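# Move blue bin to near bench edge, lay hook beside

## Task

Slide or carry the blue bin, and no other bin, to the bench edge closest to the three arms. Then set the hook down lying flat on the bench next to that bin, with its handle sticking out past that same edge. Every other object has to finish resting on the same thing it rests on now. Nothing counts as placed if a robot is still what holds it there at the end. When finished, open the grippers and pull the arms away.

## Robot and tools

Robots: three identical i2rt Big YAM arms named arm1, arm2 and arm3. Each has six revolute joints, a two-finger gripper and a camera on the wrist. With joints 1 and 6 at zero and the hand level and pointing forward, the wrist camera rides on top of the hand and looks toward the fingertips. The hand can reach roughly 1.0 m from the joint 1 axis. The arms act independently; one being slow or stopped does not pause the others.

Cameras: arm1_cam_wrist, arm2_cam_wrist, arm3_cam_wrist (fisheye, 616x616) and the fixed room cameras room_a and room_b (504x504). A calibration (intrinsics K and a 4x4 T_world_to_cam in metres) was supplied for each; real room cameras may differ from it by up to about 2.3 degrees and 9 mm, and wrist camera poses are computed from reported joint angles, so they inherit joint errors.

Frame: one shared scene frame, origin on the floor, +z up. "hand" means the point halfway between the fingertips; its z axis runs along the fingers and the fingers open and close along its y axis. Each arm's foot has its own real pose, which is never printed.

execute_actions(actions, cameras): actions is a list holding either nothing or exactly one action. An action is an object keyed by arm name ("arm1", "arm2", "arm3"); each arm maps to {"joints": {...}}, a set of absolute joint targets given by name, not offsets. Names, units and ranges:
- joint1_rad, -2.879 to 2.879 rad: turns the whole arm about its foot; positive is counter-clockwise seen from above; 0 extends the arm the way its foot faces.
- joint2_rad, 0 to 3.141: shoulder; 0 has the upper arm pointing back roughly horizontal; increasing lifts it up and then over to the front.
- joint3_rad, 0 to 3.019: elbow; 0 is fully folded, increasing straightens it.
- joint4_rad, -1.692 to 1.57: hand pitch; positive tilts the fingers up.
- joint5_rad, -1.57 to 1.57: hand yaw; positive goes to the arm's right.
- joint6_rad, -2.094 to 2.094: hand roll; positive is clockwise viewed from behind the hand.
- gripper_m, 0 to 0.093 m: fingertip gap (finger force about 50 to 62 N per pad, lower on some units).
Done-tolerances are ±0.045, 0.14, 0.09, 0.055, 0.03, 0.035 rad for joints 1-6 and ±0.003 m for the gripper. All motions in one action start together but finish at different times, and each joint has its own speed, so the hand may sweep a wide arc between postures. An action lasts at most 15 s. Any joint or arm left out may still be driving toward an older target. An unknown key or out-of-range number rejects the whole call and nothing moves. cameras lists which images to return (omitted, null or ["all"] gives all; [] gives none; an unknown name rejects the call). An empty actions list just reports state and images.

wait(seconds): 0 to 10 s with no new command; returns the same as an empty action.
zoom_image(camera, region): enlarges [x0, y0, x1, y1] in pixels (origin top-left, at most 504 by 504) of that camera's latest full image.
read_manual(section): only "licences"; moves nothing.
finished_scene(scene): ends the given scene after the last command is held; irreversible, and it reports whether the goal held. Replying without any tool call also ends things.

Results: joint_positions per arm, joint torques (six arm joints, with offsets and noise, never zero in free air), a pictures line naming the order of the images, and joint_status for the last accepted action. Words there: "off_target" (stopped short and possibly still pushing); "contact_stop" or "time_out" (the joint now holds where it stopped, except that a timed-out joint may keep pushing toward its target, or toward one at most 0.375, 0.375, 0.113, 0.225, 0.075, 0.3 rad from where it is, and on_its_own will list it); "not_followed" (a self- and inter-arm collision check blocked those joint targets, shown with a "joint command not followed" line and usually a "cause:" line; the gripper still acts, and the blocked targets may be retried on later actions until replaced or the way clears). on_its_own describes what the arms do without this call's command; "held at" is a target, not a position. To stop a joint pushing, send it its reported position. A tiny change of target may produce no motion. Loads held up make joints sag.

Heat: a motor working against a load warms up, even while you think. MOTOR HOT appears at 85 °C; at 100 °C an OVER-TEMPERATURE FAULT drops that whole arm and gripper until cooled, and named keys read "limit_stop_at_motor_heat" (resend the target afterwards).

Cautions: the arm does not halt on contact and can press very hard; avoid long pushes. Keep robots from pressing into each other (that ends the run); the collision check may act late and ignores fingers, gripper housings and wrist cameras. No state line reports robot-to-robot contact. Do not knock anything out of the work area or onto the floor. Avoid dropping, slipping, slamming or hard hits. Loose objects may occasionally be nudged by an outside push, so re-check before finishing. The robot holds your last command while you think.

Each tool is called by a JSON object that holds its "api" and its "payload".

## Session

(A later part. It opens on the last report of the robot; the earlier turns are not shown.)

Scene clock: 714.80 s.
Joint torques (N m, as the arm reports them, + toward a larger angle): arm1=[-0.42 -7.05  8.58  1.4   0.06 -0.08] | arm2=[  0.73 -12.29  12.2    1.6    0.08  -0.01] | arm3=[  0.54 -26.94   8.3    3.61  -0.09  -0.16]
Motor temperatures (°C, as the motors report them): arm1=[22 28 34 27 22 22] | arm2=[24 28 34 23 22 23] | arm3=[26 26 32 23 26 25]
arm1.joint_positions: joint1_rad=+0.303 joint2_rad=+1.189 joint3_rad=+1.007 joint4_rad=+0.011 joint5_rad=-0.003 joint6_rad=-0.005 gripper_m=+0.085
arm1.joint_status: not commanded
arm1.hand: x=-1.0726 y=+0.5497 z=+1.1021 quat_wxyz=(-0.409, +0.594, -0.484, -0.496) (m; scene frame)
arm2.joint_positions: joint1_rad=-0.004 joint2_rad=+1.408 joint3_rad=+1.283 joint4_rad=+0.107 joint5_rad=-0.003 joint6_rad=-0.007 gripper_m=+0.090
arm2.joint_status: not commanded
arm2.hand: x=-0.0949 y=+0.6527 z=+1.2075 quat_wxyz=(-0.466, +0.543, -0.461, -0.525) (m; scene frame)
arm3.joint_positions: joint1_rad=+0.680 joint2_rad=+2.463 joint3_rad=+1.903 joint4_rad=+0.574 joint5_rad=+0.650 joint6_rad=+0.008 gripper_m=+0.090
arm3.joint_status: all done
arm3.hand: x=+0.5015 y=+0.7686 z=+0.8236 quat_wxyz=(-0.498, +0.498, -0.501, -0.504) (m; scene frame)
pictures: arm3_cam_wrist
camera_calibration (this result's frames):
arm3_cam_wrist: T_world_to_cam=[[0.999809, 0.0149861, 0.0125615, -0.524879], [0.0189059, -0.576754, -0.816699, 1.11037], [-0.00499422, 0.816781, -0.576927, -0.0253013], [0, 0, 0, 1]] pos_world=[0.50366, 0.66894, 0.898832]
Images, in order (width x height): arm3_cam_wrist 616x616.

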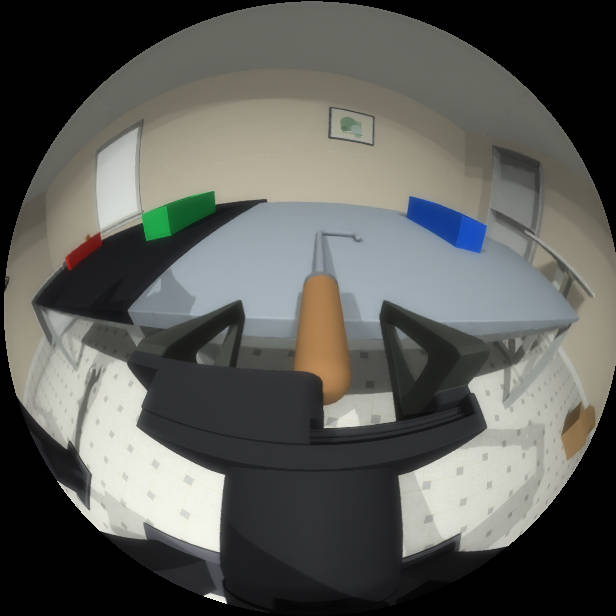

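{"api": "execute_actions", "payload": {"actions": [{"arm3": {"joints": {"joint2_rad": 2.512, "gripper_m": 0.055}}}], "cameras": ["arm3_cam_wrist"]}}

Scene clock: 718.47 s.
Joint torques (N m, as the arm reports them, + toward a larger angle): arm1=[-0.69 -7.23  8.68  1.51  0.1  -0.02] | arm2=[  0.69 -12.93  12.35   1.72   0.15  -0.03] | arm3=[  0.49 -26.9    8.23   3.52  -0.07  -0.14]
Motor temperatures (°C, as the motors report them): arm1=[22 28 34 27 22 22] | arm2=[24 28 34 23 22 23] | arm3=[26 26 32 23 26 25]
arm1.joint_positions: joint1_rad=+0.303 joint2_rad=+1.189 joint3_rad=+1.007 joint4_rad=+0.011 joint5_rad=-0.003 joint6_rad=-0.005 gripper_m=+0.085
arm1.joint_status: not commanded
arm1.hand: x=-1.0726 y=+0.5497 z=+1.1021 quat_wxyz=(-0.409, +0.594, -0.484, -0.496) (m; scene frame)
arm2.joint_positions: joint1_rad=-0.004 joint2_rad=+1.408 joint3_rad=+1.283 joint4_rad=+0.107 joint5_rad=-0.003 joint6_rad=-0.007 gripper_m=+0.090
arm2.joint_status: not commanded
arm2.hand: x=-0.0949 y=+0.6527 z=+1.2075 quat_wxyz=(-0.466, +0.543, -0.461, -0.525) (m; scene frame)
arm3.joint_positions: joint1_rad=+0.680 joint2_rad=+2.486 joint3_rad=+1.903 joint4_rad=+0.575 joint5_rad=+0.650 joint6_rad=+0.008 gripper_m=+0.055
arm3.joint_status: all done
arm3.hand: x=+0.5020 y=+0.7679 z=+0.8038 quat_wxyz=(-0.497, +0.505, -0.502, -0.496) (m; scene frame)
pictures: arm3_cam_wrist
camera_calibration (this result's frames):
arm3_cam_wrist: T_world_to_cam=[[0.999552, 0.0153051, 0.025725, -0.535817], [0.029796, -0.59102, -0.806107, 1.09081], [0.00286646, 0.806512, -0.591211, -0.0207785], [0, 0, 0, 1]] pos_world=[0.503134, 0.669651, 0.880812]
Images, in order (width x height): arm3_cam_wrist 616x616.

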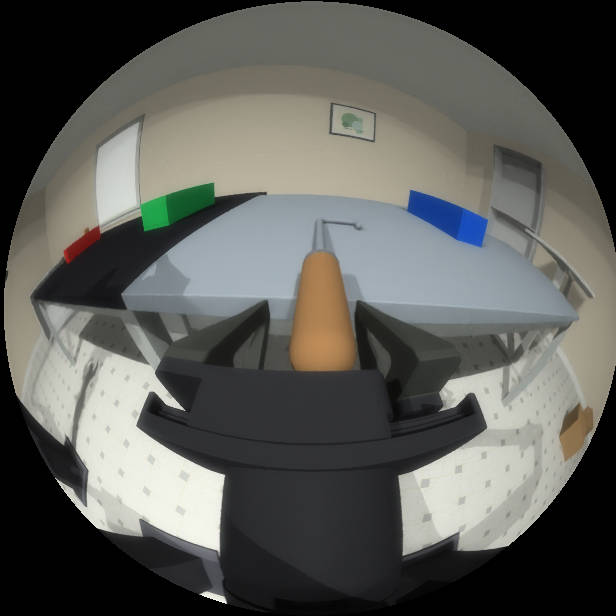

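{"api": "zoom_image", "payload": {"camera": "arm3_cam_wrist", "region": [260, 170, 500, 290]}}

{"api": "execute_actions", "payload": {"actions": [{"arm3": {"joints": {"gripper_m": 0.0}}}], "cameras": ["arm3_cam_wrist"]}}

Region (260, 170, 500, 290) of arm3_cam_wrist's 616x616 image, scaled by 2.100, with more detail than that image has.

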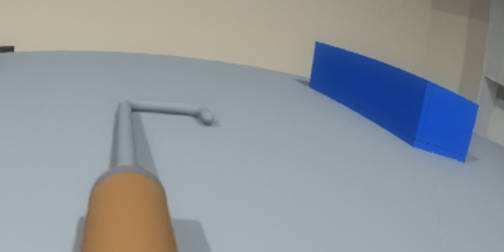

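Scene clock: 735.10 s.
Joint torques (N m, as the arm reports them, + toward a larger angle): arm1=[-0.73 -7.06  8.62  1.37  0.07 -0.02] | arm2=[  0.04 -11.85  12.15   1.96   0.13  -0.04] | arm3=[  0.72 -26.97   8.3    3.55  -0.08  -0.12]
Motor temperatures (°C, as the motors report them): arm1=[22 28 34 27 22 22] | arm2=[24 28 34 23 22 23] | arm3=[26 27 31 23 26 25]
arm1.joint_positions: joint1_rad=+0.303 joint2_rad=+1.189 joint3_rad=+1.007 joint4_rad=+0.011 joint5_rad=-0.003 joint6_rad=-0.005 gripper_m=+0.085
arm1.joint_status: not commanded
arm1.hand: x=-1.0726 y=+0.5497 z=+1.1021 quat_wxyz=(-0.409, +0.594, -0.484, -0.496) (m; scene frame)
arm2.joint_positions: joint1_rad=-0.004 joint2_rad=+1.408 joint3_rad=+1.283 joint4_rad=+0.107 joint5_rad=-0.003 joint6_rad=-0.007 gripper_m=+0.090
arm2.joint_status: not commanded
arm2.hand: x=-0.0949 y=+0.6527 z=+1.2075 quat_wxyz=(-0.466, +0.543, -0.461, -0.525) (m; scene frame)
arm3.joint_positions: joint1_rad=+0.680 joint2_rad=+2.486 joint3_rad=+1.903 joint4_rad=+0.575 joint5_rad=+0.650 joint6_rad=+0.007 gripper_m=+0.030
arm3.joint_status: gripper_m off_target (ended at +0.030, target +0.000)
arm3.hand: x=+0.5023 y=+0.7681 z=+0.8039 quat_wxyz=(-0.497, +0.505, -0.502, -0.496) (m; scene frame)
pictures: arm3_cam_wrist
camera_calibration (this result's frames):
arm3_cam_wrist: T_world_to_cam=[[0.999545, 0.014544, 0.0264239, -0.536156], [0.029912, -0.590545, -0.80645, 1.09089], [0.00387551, 0.806874, -0.590711, -0.0220136], [0, 0, 0, 1]] pos_world=[0.503366, 0.669781, 0.880914]
Images, in order (width x height): arm3_cam_wrist 616x616.

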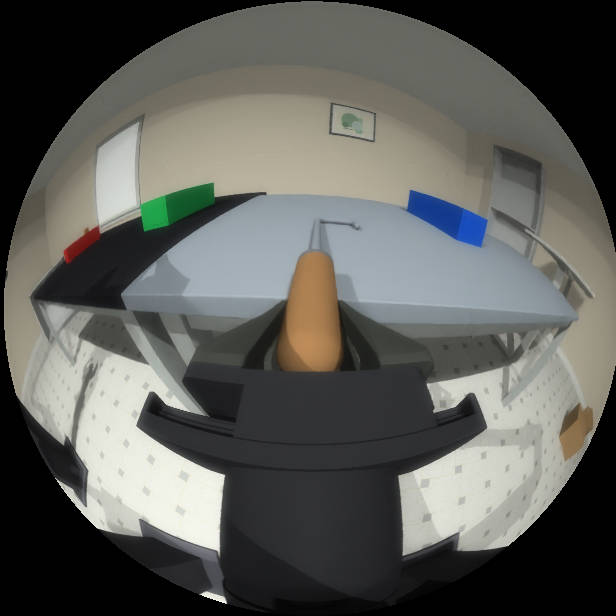

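{"api": "execute_actions", "payload": {"actions": [{"arm3": {"joints": {"joint2_rad": 2.325, "joint4_rad": 0.46, "joint6_rad": 1.6}}}], "cameras": ["arm3_cam_wrist", "room_a", "room_b"]}}

Scene clock: 747.73 s.
Joint torques (N m, as the arm reports them, + toward a larger angle): arm1=[-0.79 -7.55  8.71  1.4   0.06 -0.03] | arm2=[ -0.37 -13.94  12.08   1.91   0.18   0.01] | arm3=[  0.64 -30.6    9.79   3.4    0.     0.05]
Motor temperatures (°C, as the motors report them): arm1=[22 28 34 27 22 22] | arm2=[24 28 35 23 22 23] | arm3=[26 27 31 23 26 25]
arm1.joint_positions: joint1_rad=+0.303 joint2_rad=+1.189 joint3_rad=+1.007 joint4_rad=+0.011 joint5_rad=-0.003 joint6_rad=-0.005 gripper_m=+0.085
arm1.joint_status: not commanded
arm1.hand: x=-1.0726 y=+0.5497 z=+1.1021 quat_wxyz=(-0.409, +0.594, -0.484, -0.496) (m; scene frame)
arm2.joint_positions: joint1_rad=-0.004 joint2_rad=+1.408 joint3_rad=+1.283 joint4_rad=+0.107 joint5_rad=-0.003 joint6_rad=-0.007 gripper_m=+0.090
arm2.joint_status: not commanded
arm2.hand: x=-0.0949 y=+0.6527 z=+1.2075 quat_wxyz=(-0.466, +0.543, -0.461, -0.525) (m; scene frame)
arm3.joint_positions: joint1_rad=+0.678 joint2_rad=+2.340 joint3_rad=+1.886 joint4_rad=+0.445 joint5_rad=+0.648 joint6_rad=+1.577 gripper_m=+0.030
arm3.joint_status: all done
arm3.hand: x=+0.5055 y=+0.7657 z=+0.8939 quat_wxyz=(-0.001, +0.003, -0.713, -0.702) (m; scene frame)
pictures: arm3_cam_wrist, room_a, room_b
camera_calibration (this result's frames):
arm3_cam_wrist: T_world_to_cam=[[0.0281586, -0.00351875, -0.999597, 0.880341], [-0.813431, -0.581286, -0.0208681, 0.878862], [-0.580979, 0.813691, -0.0192305, -0.187341], [0, 0, 0, 1]] pos_world=[0.581264, 0.666407, 0.894724]
Images, in order (width x height): arm3_cam_wrist 616x616, room_a 504x504, room_b 504x504.

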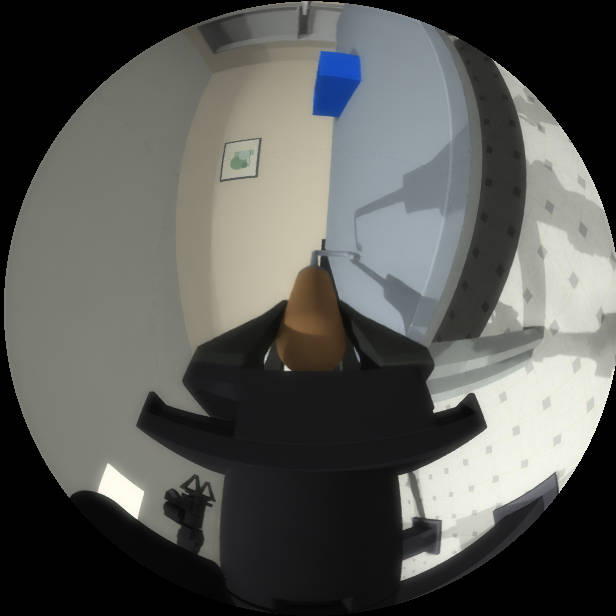

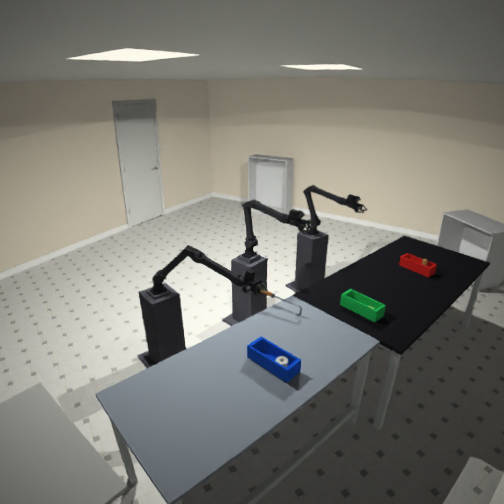

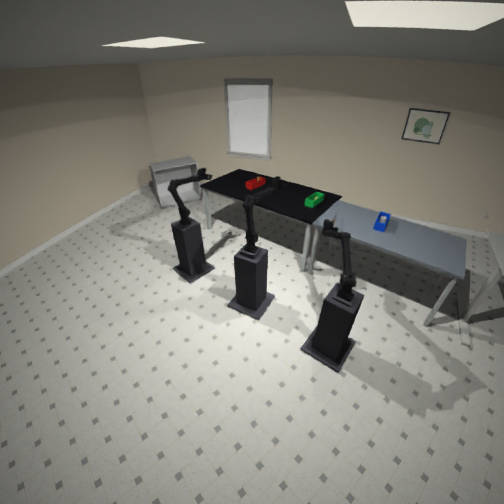

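{"api": "execute_actions", "payload": {"actions": [{"arm3": {"joints": {"joint1_rad": 0.133, "joint2_rad": 2.03, "joint3_rad": 1.65, "joint4_rad": 0.41, "joint5_rad": 0.311}}}], "cameras": ["arm3_cam_wrist", "room_a", "room_b"]}}

Scene clock: 766.43 s.
Joint torques (N m, as the arm reports them, + toward a larger angle): arm1=[-0.65 -7.18  8.65  1.43  0.07 -0.05] | arm2=[  0.23 -13.39  12.29   2.02   0.14   0.05] | arm3=[  0.63 -28.66  10.41   3.83   0.02  -0.11]
Motor temperatures (°C, as the motors report them): arm1=[22 28 34 27 22 22] | arm2=[24 28 35 23 22 23] | arm3=[26 27 32 23 26 25]
arm1.joint_positions: joint1_rad=+0.303 joint2_rad=+1.189 joint3_rad=+1.007 joint4_rad=+0.011 joint5_rad=-0.003 joint6_rad=-0.005 gripper_m=+0.085
arm1.joint_status: not commanded
arm1.hand: x=-1.0726 y=+0.5497 z=+1.1021 quat_wxyz=(-0.409, +0.594, -0.484, -0.496) (m; scene frame)
arm2.joint_positions: joint1_rad=-0.004 joint2_rad=+1.408 joint3_rad=+1.283 joint4_rad=+0.107 joint5_rad=-0.003 joint6_rad=-0.007 gripper_m=+0.090
arm2.joint_status: not commanded
arm2.hand: x=-0.0949 y=+0.6527 z=+1.2075 quat_wxyz=(-0.466, +0.543, -0.461, -0.525) (m; scene frame)
arm3.joint_positions: joint1_rad=+0.142 joint2_rad=+2.061 joint3_rad=+1.627 joint4_rad=+0.389 joint5_rad=+0.310 joint6_rad=+1.595 gripper_m=+0.030
arm3.joint_status: all done
arm3.hand: x=+0.9165 y=+0.8408 z=+0.9720 quat_wxyz=(-0.067, -0.071, -0.721, -0.686) (m; scene frame)
pictures: arm3_cam_wrist, room_a, room_b
camera_calibration (this result's frames):
arm3_cam_wrist: T_world_to_cam=[[0.013007, -0.0408403, -0.999081, 0.991879], [-0.91249, -0.409071, 0.0048423, 1.17947], [-0.408893, 0.911588, -0.0425871, -0.225531], [0, 0, 0, 1]] pos_world=[0.971134, 0.728587, 0.975652]
Images, in order (width x height): arm3_cam_wrist 616x616, room_a 504x504, room_b 504x504.

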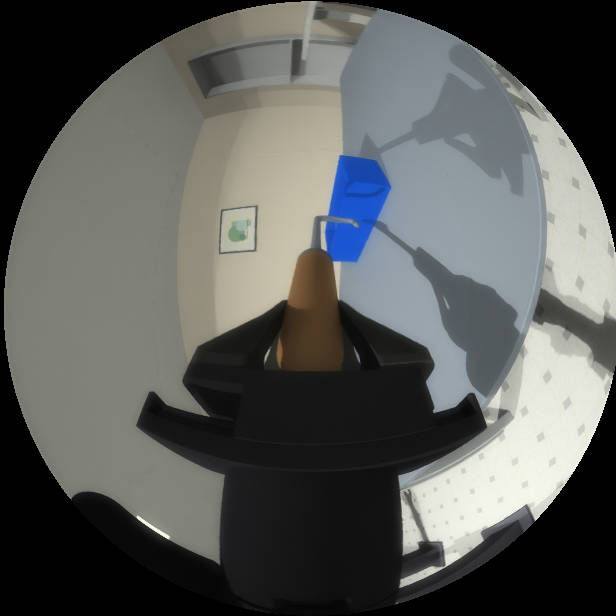

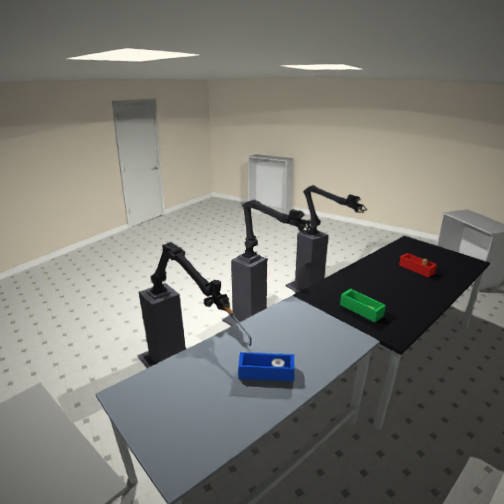

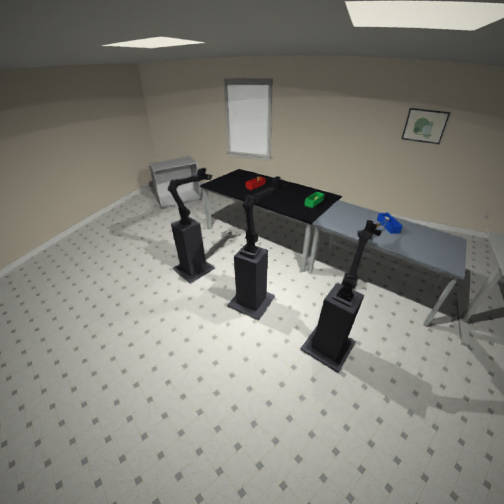

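{"api": "zoom_image", "payload": {"camera": "room_a", "region": [200, 290, 340, 400]}}

{"api": "zoom_image", "payload": {"camera": "arm3_cam_wrist", "region": [280, 130, 440, 290]}}

{"api": "zoom_image", "payload": {"camera": "room_b", "region": [330, 190, 450, 270]}}

Region (200, 290, 340, 400) of room_a's 504x504 image, scaled by 3.600, with more detail than that image has; it fills the top 396 rows of this view, and the rest is white.

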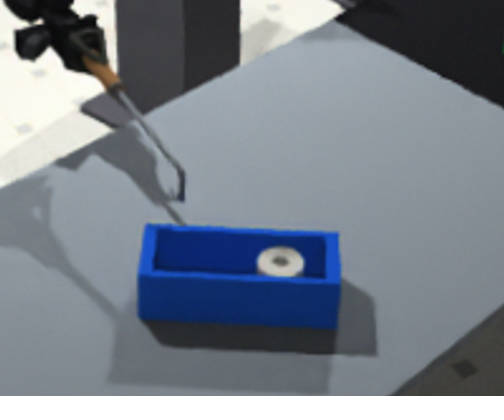

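Region (280, 130, 440, 290) of arm3_cam_wrist's 616x616 image, scaled by 3.150, with more detail than that image has.

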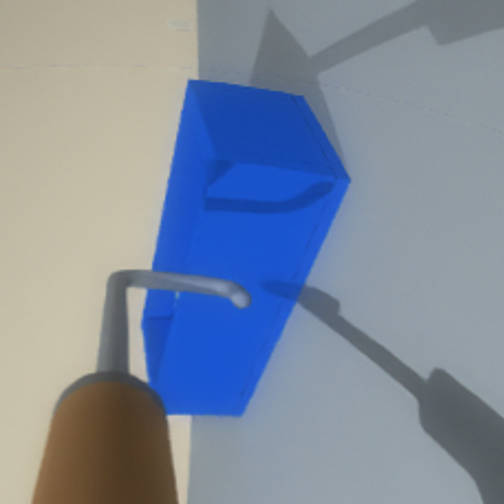

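Region (330, 190, 450, 270) of room_b's 504x504 image, scaled by 4.200, with more detail than that image has.

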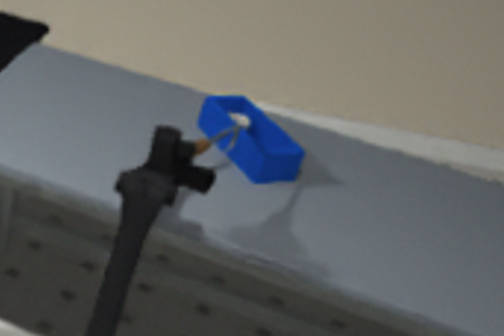

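{"api": "execute_actions", "payload": {"actions": [{"arm3": {"joints": {"joint3_rad": 1.8}}}], "cameras": []}}

{"api": "execute_actions", "payload": {"actions": [{"arm3": {"joints": {"joint1_rad": -0.028, "joint2_rad": 2.2, "joint3_rad": 1.985, "joint4_rad": 0.285, "joint5_rad": 0.016}}}], "cameras": ["arm3_cam_wrist", "room_a", "room_b"]}}

Scene clock: 867.63 s.
Joint torques (N m, as the arm reports them, + toward a larger angle): arm1=[-0.75 -7.45  8.61  1.47  0.04 -0.04] | arm2=[  0.08 -12.71  12.38   1.88   0.1    0.06] | arm3=[  0.47 -29.03  14.17   4.07   0.01  -0.1 ]
Motor temperatures (°C, as the motors report them): arm1=[22 28 34 27 22 22] | arm2=[24 27 35 23 22 23] | arm3=[26 28 33 23 26 25]
arm1.joint_positions: joint1_rad=+0.303 joint2_rad=+1.189 joint3_rad=+1.007 joint4_rad=+0.011 joint5_rad=-0.003 joint6_rad=-0.005 gripper_m=+0.085
arm1.joint_status: not commanded
arm1.hand: x=-1.0726 y=+0.5497 z=+1.1021 quat_wxyz=(-0.409, +0.594, -0.484, -0.496) (m; scene frame)
arm2.joint_positions: joint1_rad=-0.004 joint2_rad=+1.408 joint3_rad=+1.283 joint4_rad=+0.107 joint5_rad=-0.003 joint6_rad=-0.007 gripper_m=+0.090
arm2.joint_status: not commanded
arm2.hand: x=-0.0949 y=+0.6527 z=+1.2075 quat_wxyz=(-0.466, +0.543, -0.461, -0.525) (m; scene frame)
arm3.joint_positions: joint1_rad=+0.142 joint2_rad=+2.061 joint3_rad=+1.720 joint4_rad=+0.384 joint5_rad=+0.310 joint6_rad=+1.595 gripper_m=+0.030
arm3.joint_status: all done
arm3.hand: x=+0.9145 y=+0.8548 z=+1.0255 quat_wxyz=(-0.060, -0.078, -0.691, -0.716) (m; scene frame)
pictures: none
No camera images: the call's "cameras" was empty. Leave "cameras" out to get every camera's image.

Scene clock: 868.93 s.
Joint torques (N m, as the arm reports them, + toward a larger angle): arm1=[-0.33 -6.97  8.57  1.49  0.06 -0.02] | arm2=[  0.25 -12.79  12.35   1.78   0.12  -0.01] | arm3=[  1.63 -30.23  14.37   3.8   -0.08  -0.16]
Motor temperatures (°C, as the motors report them): arm1=[22 28 34 27 22 22] | arm2=[24 27 35 23 22 23] | arm3=[26 28 33 23 26 25]
arm1.joint_positions: joint1_rad=+0.303 joint2_rad=+1.189 joint3_rad=+1.007 joint4_rad=+0.011 joint5_rad=-0.003 joint6_rad=-0.005 gripper_m=+0.085
arm1.joint_status: not commanded
arm1.hand: x=-1.0726 y=+0.5497 z=+1.1021 quat_wxyz=(-0.409, +0.594, -0.484, -0.496) (m; scene frame)
arm2.joint_positions: joint1_rad=-0.004 joint2_rad=+1.408 joint3_rad=+1.283 joint4_rad=+0.107 joint5_rad=-0.003 joint6_rad=-0.007 gripper_m=+0.090
arm2.joint_status: not commanded
arm2.hand: x=-0.0949 y=+0.6527 z=+1.2075 quat_wxyz=(-0.466, +0.543, -0.461, -0.525) (m; scene frame)
arm3.joint_positions: joint1_rad=-0.037 joint2_rad=+2.216 joint3_rad=+1.904 joint4_rad=+0.266 joint5_rad=+0.018 joint6_rad=+1.600 gripper_m=+0.030
arm3.joint_status: all done
arm3.hand: x=+1.0223 y=+0.9071 z=+0.9748 quat_wxyz=(-0.021, -0.037, -0.725, -0.687) (m; scene frame)
pictures: arm3_cam_wrist, room_a, room_b
camera_calibration (this result's frames):
arm3_cam_wrist: T_world_to_cam=[[-0.00217532, -0.041735, -0.999126, 1.01233], [-0.86029, -0.50928, 0.0231464, 1.32284], [-0.509801, 0.859588, -0.0347963, -0.0998621], [0, 0, 0, 1]] pos_world=[1.08932, 0.801788, 0.977349]
Images, in order (width x height): arm3_cam_wrist 616x616, room_a 504x504, room_b 504x504.

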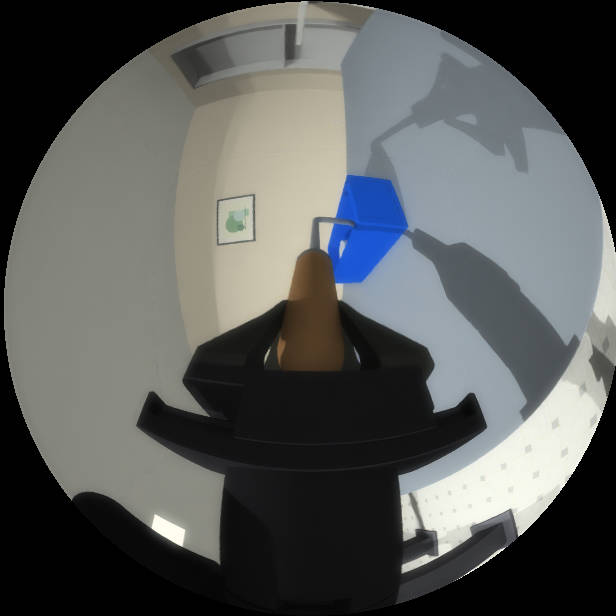

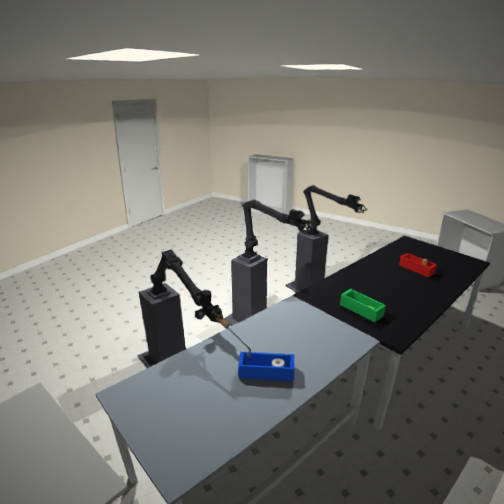

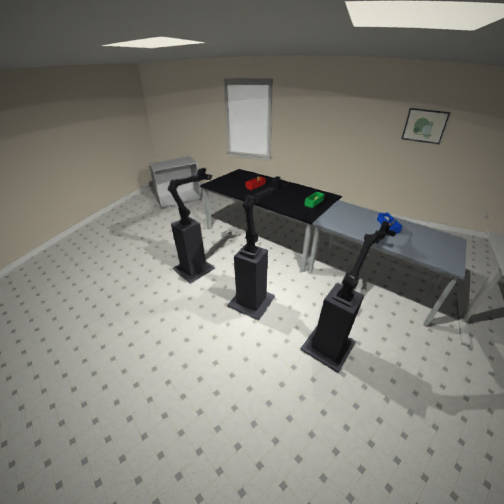

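{"api": "zoom_image", "payload": {"camera": "room_a", "region": [200, 300, 320, 400]}}

{"api": "zoom_image", "payload": {"camera": "arm3_cam_wrist", "region": [290, 150, 430, 300]}}

Region (200, 300, 320, 400) of room_a's 504x504 image, scaled by 4.200, with more detail than that image has.

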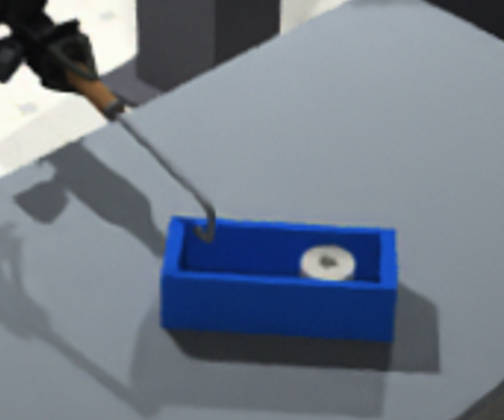

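Region (290, 150, 430, 300) of arm3_cam_wrist's 616x616 image, scaled by 3.360, with more detail than that image has; it fills the left 470 columns of this view, and the rest is white.

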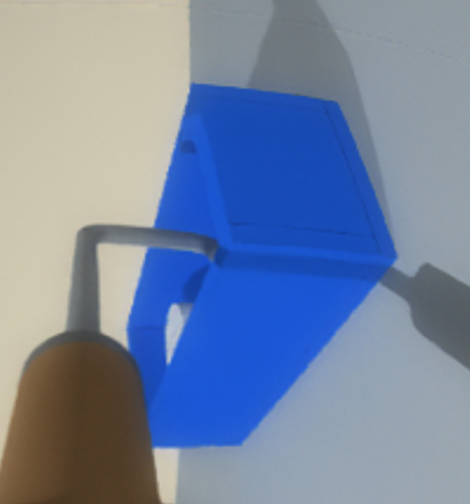

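{"api": "execute_actions", "payload": {"actions": [{"arm3": {"joints": {"joint2_rad": 2.335, "joint4_rad": 0.445}}}], "cameras": ["arm3_cam_wrist", "room_a"]}}

Scene clock: 887.63 s.
Joint torques (N m, as the arm reports them, + toward a larger angle): arm1=[-0.64 -7.25  8.67  1.56  0.09 -0.03] | arm2=[  0.48 -12.3   12.27   1.82   0.09   0.02] | arm3=[  1.62 -30.79  13.51   3.73  -0.07  -0.15]
Motor temperatures (°C, as the motors report them): arm1=[22 28 35 27 22 22] | arm2=[24 27 36 23 22 23] | arm3=[26 28 35 23 26 25]
arm1.joint_positions: joint1_rad=+0.303 joint2_rad=+1.189 joint3_rad=+1.007 joint4_rad=+0.011 joint5_rad=-0.003 joint6_rad=-0.005 gripper_m=+0.085
arm1.joint_status: not commanded
arm1.hand: x=-1.0726 y=+0.5497 z=+1.1021 quat_wxyz=(-0.409, +0.594, -0.484, -0.496) (m; scene frame)
arm2.joint_positions: joint1_rad=-0.004 joint2_rad=+1.408 joint3_rad=+1.283 joint4_rad=+0.107 joint5_rad=-0.003 joint6_rad=-0.007 gripper_m=+0.090
arm2.joint_status: not commanded
arm2.hand: x=-0.0949 y=+0.6527 z=+1.2075 quat_wxyz=(-0.466, +0.543, -0.461, -0.525) (m; scene frame)
arm3.joint_positions: joint1_rad=-0.037 joint2_rad=+2.348 joint3_rad=+1.913 joint4_rad=+0.428 joint5_rad=+0.017 joint6_rad=+1.601 gripper_m=+0.030
arm3.joint_status: all done
arm3.hand: x=+1.0237 y=+0.9217 z=+0.9006 quat_wxyz=(-0.021, -0.037, -0.711, -0.701) (m; scene frame)
pictures: arm3_cam_wrist, room_a
camera_calibration (this result's frames):
arm3_cam_wrist: T_world_to_cam=[[-0.0000540947, -0.00288986, -0.999996, 0.901703], [-0.859971, -0.510341, 0.00152134, 1.35336], [-0.510343, 0.859967, -0.00245759, -0.143132], [0, 0, 0, 1]] pos_world=[1.09085, 0.81637, 0.899288]
Images, in order (width x height): arm3_cam_wrist 616x616, room_a 504x504.

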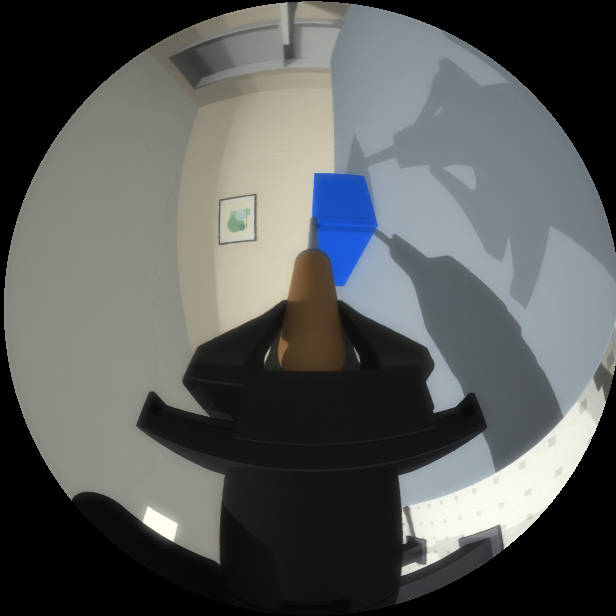

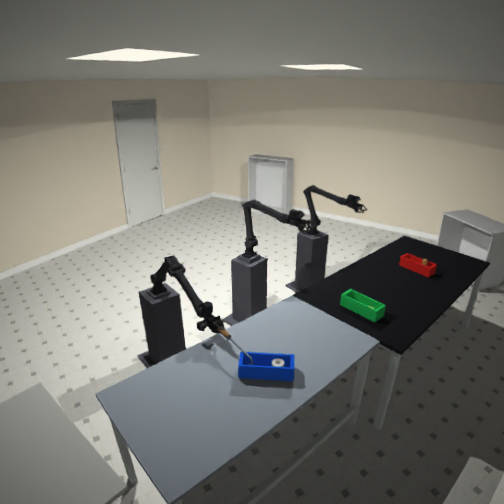

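{"api": "execute_actions", "payload": {"actions": [{"arm3": {"joints": {"joint2_rad": 2.02, "joint3_rad": 1.40, "joint4_rad": 0.675}}}], "cameras": ["arm3_cam_wrist", "room_a"]}}

Scene clock: 906.70 s.
Joint torques (N m, as the arm reports them, + toward a larger angle): arm1=[-0.5  -7.3   8.62  1.46  0.05 -0.06] | arm2=[ -0.17 -12.46  12.07   1.63   0.11  -0.07] | arm3=[  1.61 -23.46   8.24   3.34  -0.09  -0.16]
Motor temperatures (°C, as the motors report them): arm1=[22 28 35 27 22 22] | arm2=[24 27 36 23 22 23] | arm3=[26 29 35 23 26 25]
arm1.joint_positions: joint1_rad=+0.303 joint2_rad=+1.189 joint3_rad=+1.007 joint4_rad=+0.011 joint5_rad=-0.003 joint6_rad=-0.005 gripper_m=+0.085
arm1.joint_status: not commanded
arm1.hand: x=-1.0726 y=+0.5497 z=+1.1021 quat_wxyz=(-0.409, +0.594, -0.484, -0.496) (m; scene frame)
arm2.joint_positions: joint1_rad=-0.004 joint2_rad=+1.408 joint3_rad=+1.283 joint4_rad=+0.107 joint5_rad=-0.003 joint6_rad=-0.007 gripper_m=+0.090
arm2.joint_status: not commanded
arm2.hand: x=-0.0949 y=+0.6527 z=+1.2075 quat_wxyz=(-0.466, +0.543, -0.461, -0.525) (m; scene frame)
arm3.joint_positions: joint1_rad=-0.035 joint2_rad=+2.017 joint3_rad=+1.397 joint4_rad=+0.665 joint5_rad=+0.018 joint6_rad=+1.601 gripper_m=+0.030
arm3.joint_status: all done
arm3.hand: x=+1.0139 y=+0.7973 z=+0.9436 quat_wxyz=(-0.020, -0.036, -0.693, -0.720) (m; scene frame)
pictures: arm3_cam_wrist, room_a
camera_calibration (this result's frames):
arm3_cam_wrist: T_world_to_cam=[[0.00242753, 0.0492989, -0.998781, 0.898991], [-0.858943, -0.511342, -0.027327, 1.30837], [-0.512066, 0.857962, 0.0411037, -0.0788581], [0, 0, 0, 1]] pos_world=[1.08125, 0.69236, 0.93689]
Images, in order (width x height): arm3_cam_wrist 616x616, room_a 504x504.

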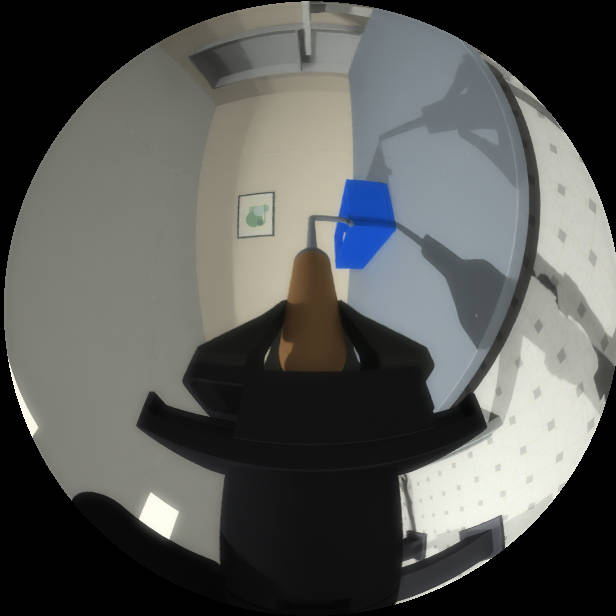

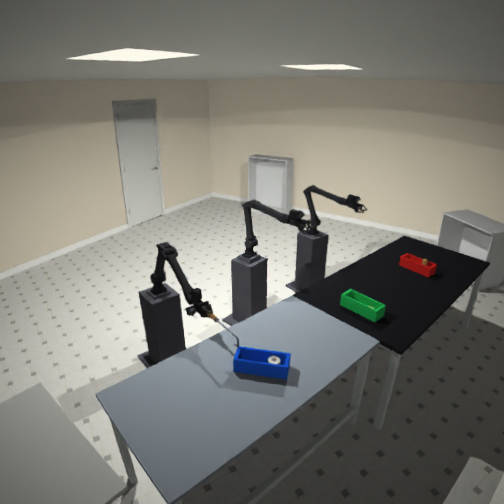

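{"api": "zoom_image", "payload": {"camera": "room_a", "region": [190, 300, 310, 400]}}

{"api": "zoom_image", "payload": {"camera": "arm3_cam_wrist", "region": [290, 150, 430, 290]}}

Region (190, 300, 310, 400) of room_a's 504x504 image, scaled by 4.200, with more detail than that image has.

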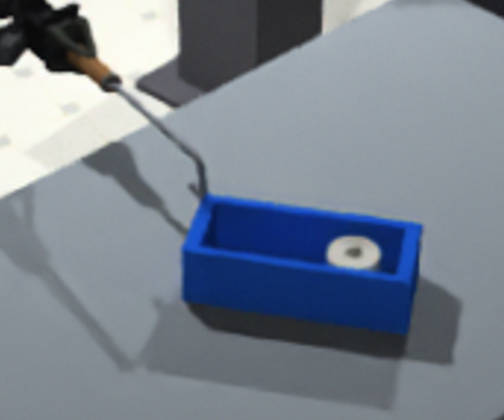

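Region (290, 150, 430, 290) of arm3_cam_wrist's 616x616 image, scaled by 3.600, with more detail than that image has.

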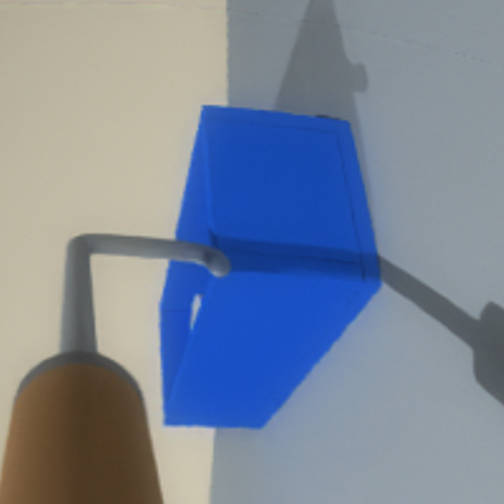

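{"api": "execute_actions", "payload": {"actions": [{"arm3": {"joints": {"joint3_rad": 1.69}}}], "cameras": []}}

{"api": "execute_actions", "payload": {"actions": [{"arm3": {"joints": {"joint2_rad": 2.17, "joint4_rad": 0.585}}}], "cameras": ["arm3_cam_wrist", "room_a"]}}

Scene clock: 945.73 s.
Joint torques (N m, as the arm reports them, + toward a larger angle): arm1=[-0.61 -7.14  8.72  1.32  0.06 -0.03] | arm2=[ -0.07 -12.95  12.23   1.99   0.2   -0.02] | arm3=[  1.51 -28.29  13.62   4.01  -0.07  -0.17]
Motor temperatures (°C, as the motors report them): arm1=[22 28 35 27 22 22] | arm2=[24 27 36 23 22 23] | arm3=[26 28 33 23 26 25]
arm1.joint_positions: joint1_rad=+0.303 joint2_rad=+1.189 joint3_rad=+1.007 joint4_rad=+0.011 joint5_rad=-0.003 joint6_rad=-0.005 gripper_m=+0.085
arm1.joint_status: not commanded
arm1.hand: x=-1.0726 y=+0.5497 z=+1.1021 quat_wxyz=(-0.409, +0.594, -0.484, -0.496) (m; scene frame)
arm2.joint_positions: joint1_rad=-0.004 joint2_rad=+1.408 joint3_rad=+1.283 joint4_rad=+0.107 joint5_rad=-0.003 joint6_rad=-0.007 gripper_m=+0.090
arm2.joint_status: not commanded
arm2.hand: x=-0.0949 y=+0.6527 z=+1.2075 quat_wxyz=(-0.466, +0.543, -0.461, -0.525) (m; scene frame)
arm3.joint_positions: joint1_rad=-0.035 joint2_rad=+2.048 joint3_rad=+1.616 joint4_rad=+0.648 joint5_rad=+0.016 joint6_rad=+1.601 gripper_m=+0.030
arm3.joint_status: all done
arm3.hand: x=+1.0155 y=+0.8382 z=+1.0402 quat_wxyz=(-0.020, -0.033, -0.629, -0.777) (m; scene frame)
pictures: none
No camera images: the call's "cameras" was empty. Leave "cameras" out to get every camera's image.

Scene clock: 946.87 s.
Joint torques (N m, as the arm reports them, + toward a larger angle): arm1=[-0.61 -6.94  8.58  1.43  0.05 -0.06] | arm2=[ -0.16 -12.66  12.36   1.93   0.12   0.06] | arm3=[  1.37 -30.19  12.27   3.59  -0.03  -0.19]
Motor temperatures (°C, as the motors report them): arm1=[22 28 35 27 22 22] | arm2=[24 27 36 23 22 23] | arm3=[26 28 33 23 26 25]
arm1.joint_positions: joint1_rad=+0.303 joint2_rad=+1.189 joint3_rad=+1.007 joint4_rad=+0.011 joint5_rad=-0.003 joint6_rad=-0.005 gripper_m=+0.085
arm1.joint_status: not commanded
arm1.hand: x=-1.0726 y=+0.5497 z=+1.1021 quat_wxyz=(-0.409, +0.594, -0.484, -0.496) (m; scene frame)
arm2.joint_positions: joint1_rad=-0.004 joint2_rad=+1.408 joint3_rad=+1.283 joint4_rad=+0.107 joint5_rad=-0.003 joint6_rad=-0.007 gripper_m=+0.090
arm2.joint_status: not commanded
arm2.hand: x=-0.0949 y=+0.6527 z=+1.2075 quat_wxyz=(-0.466, +0.543, -0.461, -0.525) (m; scene frame)
arm3.joint_positions: joint1_rad=-0.035 joint2_rad=+2.205 joint3_rad=+1.627 joint4_rad=+0.572 joint5_rad=+0.016 joint6_rad=+1.601 gripper_m=+0.030
arm3.joint_status: all done
arm3.hand: x=+1.0180 y=+0.8606 z=+0.8965 quat_wxyz=(-0.020, -0.036, -0.711, -0.702) (m; scene frame)
pictures: arm3_cam_wrist, room_a
camera_calibration (this result's frames):
arm3_cam_wrist: T_world_to_cam=[[-0.000768208, -0.00170993, -0.999998, 0.89713], [-0.858409, -0.512963, 0.00153657, 1.31788], [-0.512965, 0.858409, -0.00107375, -0.0907612], [0, 0, 0, 1]] pos_world=[1.08542, 0.75547, 0.895006]
Images, in order (width x height): arm3_cam_wrist 616x616, room_a 504x504.

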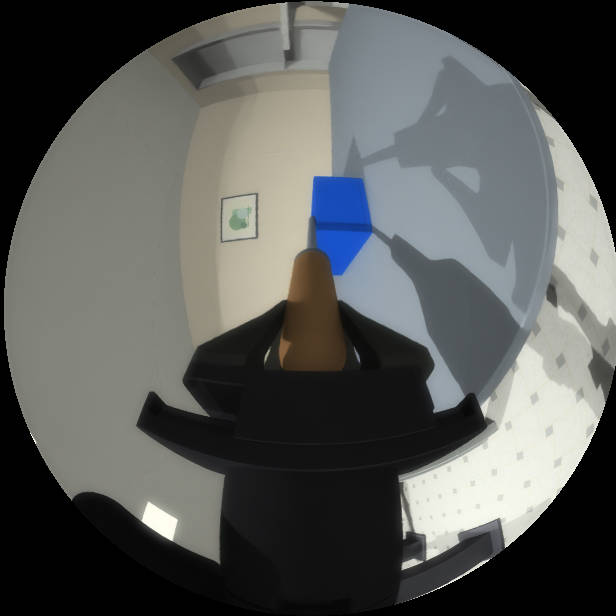

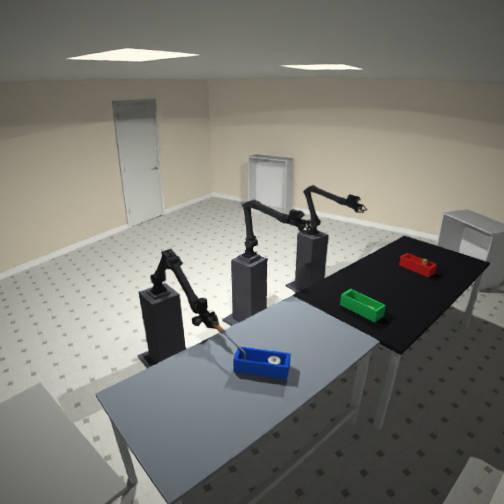

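{"api": "execute_actions", "payload": {"actions": []}}

Scene clock: 960.97 s.
Joint torques (N m, as the arm reports them, + toward a larger angle): arm1=[-0.72 -6.88  8.63  1.52  0.07 -0.07] | arm2=[  0.   -13.03  12.24   1.96   0.17  -0.05] | arm3=[  1.35 -30.26  12.29   3.52  -0.02  -0.17]
Motor temperatures (°C, as the motors report them): arm1=[22 28 35 27 22 22] | arm2=[24 27 36 23 22 23] | arm3=[26 29 34 23 26 25]
arm1.joint_positions: joint1_rad=+0.303 joint2_rad=+1.189 joint3_rad=+1.007 joint4_rad=+0.011 joint5_rad=-0.003 joint6_rad=-0.005 gripper_m=+0.085
arm1.joint_status: not commanded
arm1.hand: x=-1.0726 y=+0.5497 z=+1.1021 quat_wxyz=(-0.409, +0.594, -0.484, -0.496) (m; scene frame)
arm2.joint_positions: joint1_rad=-0.004 joint2_rad=+1.408 joint3_rad=+1.283 joint4_rad=+0.107 joint5_rad=-0.003 joint6_rad=-0.007 gripper_m=+0.090
arm2.joint_status: not commanded
arm2.hand: x=-0.0949 y=+0.6527 z=+1.2075 quat_wxyz=(-0.466, +0.543, -0.461, -0.525) (m; scene frame)
arm3.joint_positions: joint1_rad=-0.035 joint2_rad=+2.205 joint3_rad=+1.627 joint4_rad=+0.572 joint5_rad=+0.016 joint6_rad=+1.601 gripper_m=+0.030
arm3.joint_status: all done
arm3.hand: x=+1.0180 y=+0.8606 z=+0.8965 quat_wxyz=(-0.020, -0.036, -0.711, -0.702) (m; scene frame)
pictures: arm1_cam_wrist, arm2_cam_wrist, arm3_cam_wrist, room_a, room_b
camera_calibration (this result's frames):
arm1_cam_wrist: T_world_to_cam=[[0.981473, 0.19139, 0.00898358, 0.936791], [0.143594, -0.703706, -0.69583, 1.31071], [-0.126853, 0.684228, -0.71815, 0.401903], [0, 0, 0, 1]] pos_world=[-1.05666, 0.468067, 1.19224]
arm2_cam_wrist: T_world_to_cam=[[0.988392, 0.150141, 0.0231963, -0.026723], [0.107702, -0.584793, -0.804001, 1.36904], [-0.107149, 0.797167, -0.594175, 0.316136], [0, 0, 0, 1]] pos_world=[-0.0871614, 0.552603, 1.28917]
arm3_cam_wrist: T_world_to_cam=[[-0.000768208, -0.00170993, -0.999998, 0.89713], [-0.858409, -0.512963, 0.00153657, 1.31788], [-0.512965, 0.858409, -0.00107375, -0.0907612], [0, 0, 0, 1]] pos_world=[1.08542, 0.75547, 0.895006]
Images, in order (width x height): arm1_cam_wrist 616x616, arm2_cam_wrist 616x616, arm3_cam_wrist 616x616, room_a 504x504, room_b 504x504.

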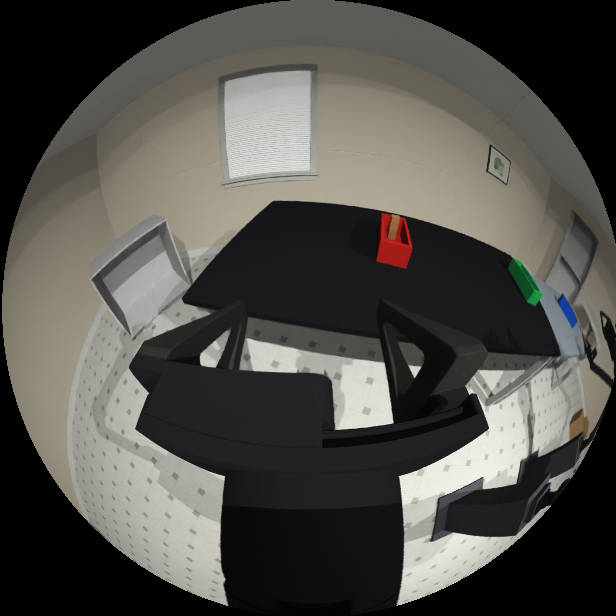

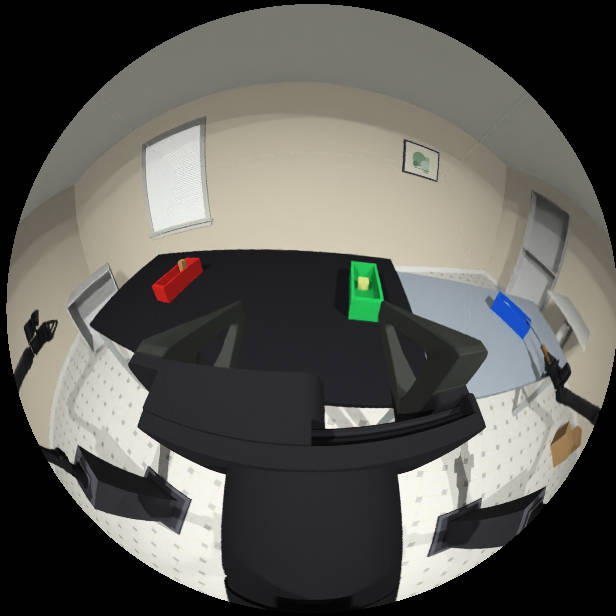

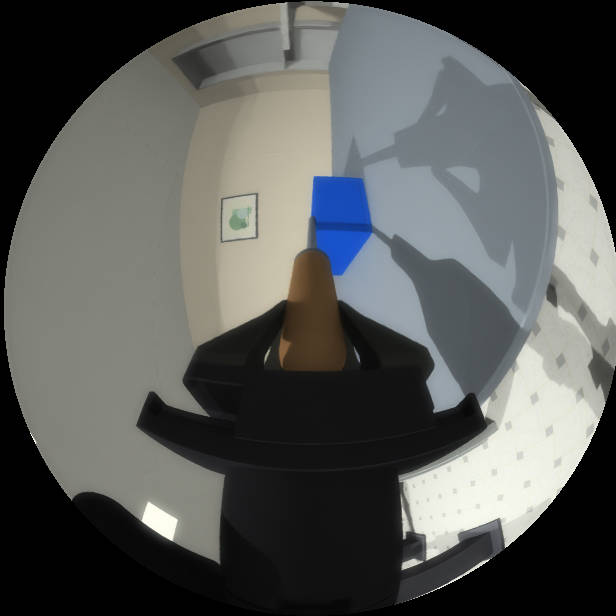

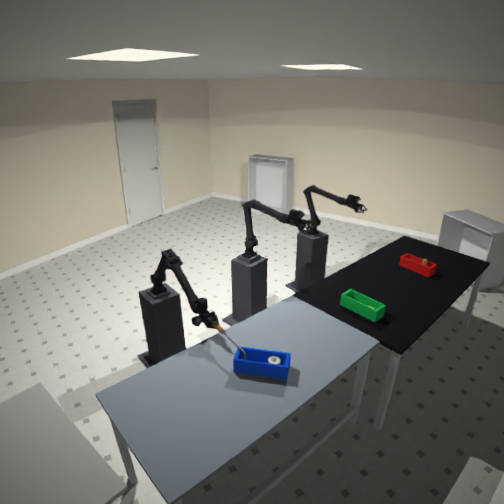

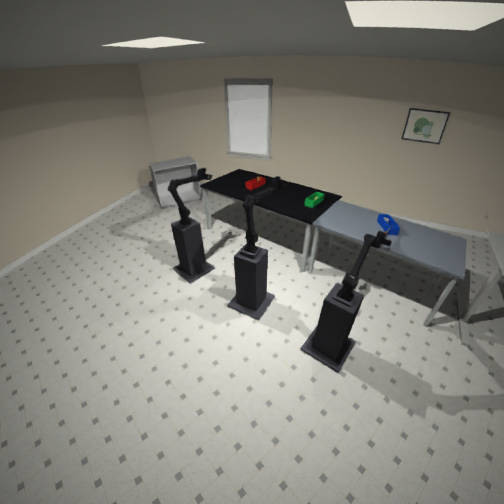

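{"api": "execute_actions", "payload": {"actions": [{"arm3": {"joints": {"joint2_rad": 2.055, "joint3_rad": 1.487}}}], "cameras": ["arm3_cam_wrist", "room_a"]}}

Scene clock: 984.80 s.
Joint torques (N m, as the arm reports them, + toward a larger angle): arm1=[-0.66 -7.18  8.62  1.49  0.08 -0.08] | arm2=[  0.11 -13.67  12.32   1.85   0.13   0.09] | arm3=[  1.35 -28.41   8.92   3.82   0.07  -0.17]
Motor temperatures (°C, as the motors report them): arm1=[22 28 35 27 22 22] | arm2=[24 27 36 23 22 23] | arm3=[26 29 35 23 26 25]
arm1.joint_positions: joint1_rad=+0.303 joint2_rad=+1.189 joint3_rad=+1.007 joint4_rad=+0.011 joint5_rad=-0.003 joint6_rad=-0.005 gripper_m=+0.085
arm1.joint_status: not commanded
arm1.hand: x=-1.0726 y=+0.5497 z=+1.1021 quat_wxyz=(-0.409, +0.594, -0.484, -0.496) (m; scene frame)
arm2.joint_positions: joint1_rad=-0.004 joint2_rad=+1.408 joint3_rad=+1.283 joint4_rad=+0.107 joint5_rad=-0.003 joint6_rad=-0.007 gripper_m=+0.090
arm2.joint_status: not commanded
arm2.hand: x=-0.0949 y=+0.6527 z=+1.2075 quat_wxyz=(-0.466, +0.543, -0.461, -0.525) (m; scene frame)
arm3.joint_positions: joint1_rad=-0.034 joint2_rad=+2.089 joint3_rad=+1.474 joint4_rad=+0.565 joint5_rad=+0.014 joint6_rad=+1.601 gripper_m=+0.030
arm3.joint_status: all done
arm3.hand: x=+1.0140 y=+0.8201 z=+0.9050 quat_wxyz=(-0.018, -0.035, -0.726, -0.686) (m; scene frame)
pictures: arm3_cam_wrist, room_a
camera_calibration (this result's frames):
arm3_cam_wrist: T_world_to_cam=[[-0.0034787, -0.0451293, -0.998975, 0.94294], [-0.856586, -0.515335, 0.0262634, 1.27137], [-0.515992, 0.8558, -0.0368645, -0.0204372], [0, 0, 0, 1]] pos_world=[1.08178, 0.715227, 0.907829]
Images, in order (width x height): arm3_cam_wrist 616x616, room_a 504x504.

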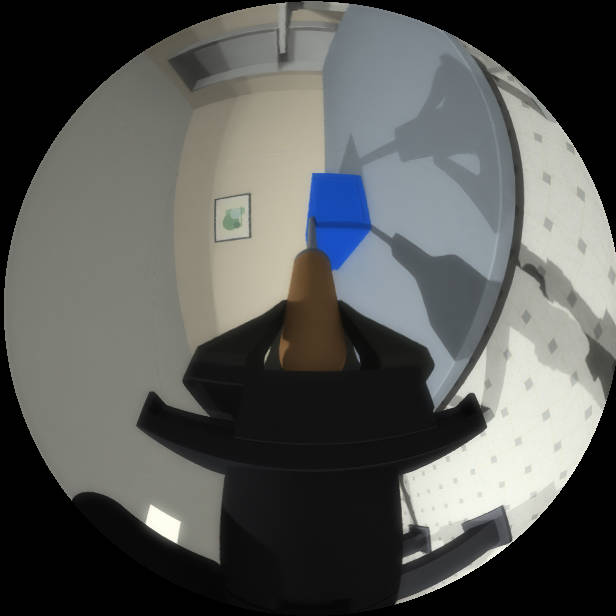

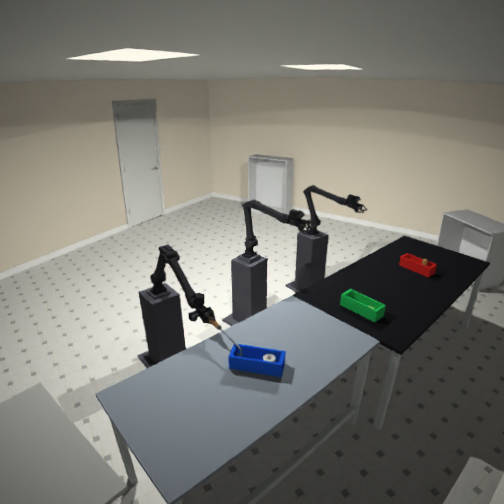

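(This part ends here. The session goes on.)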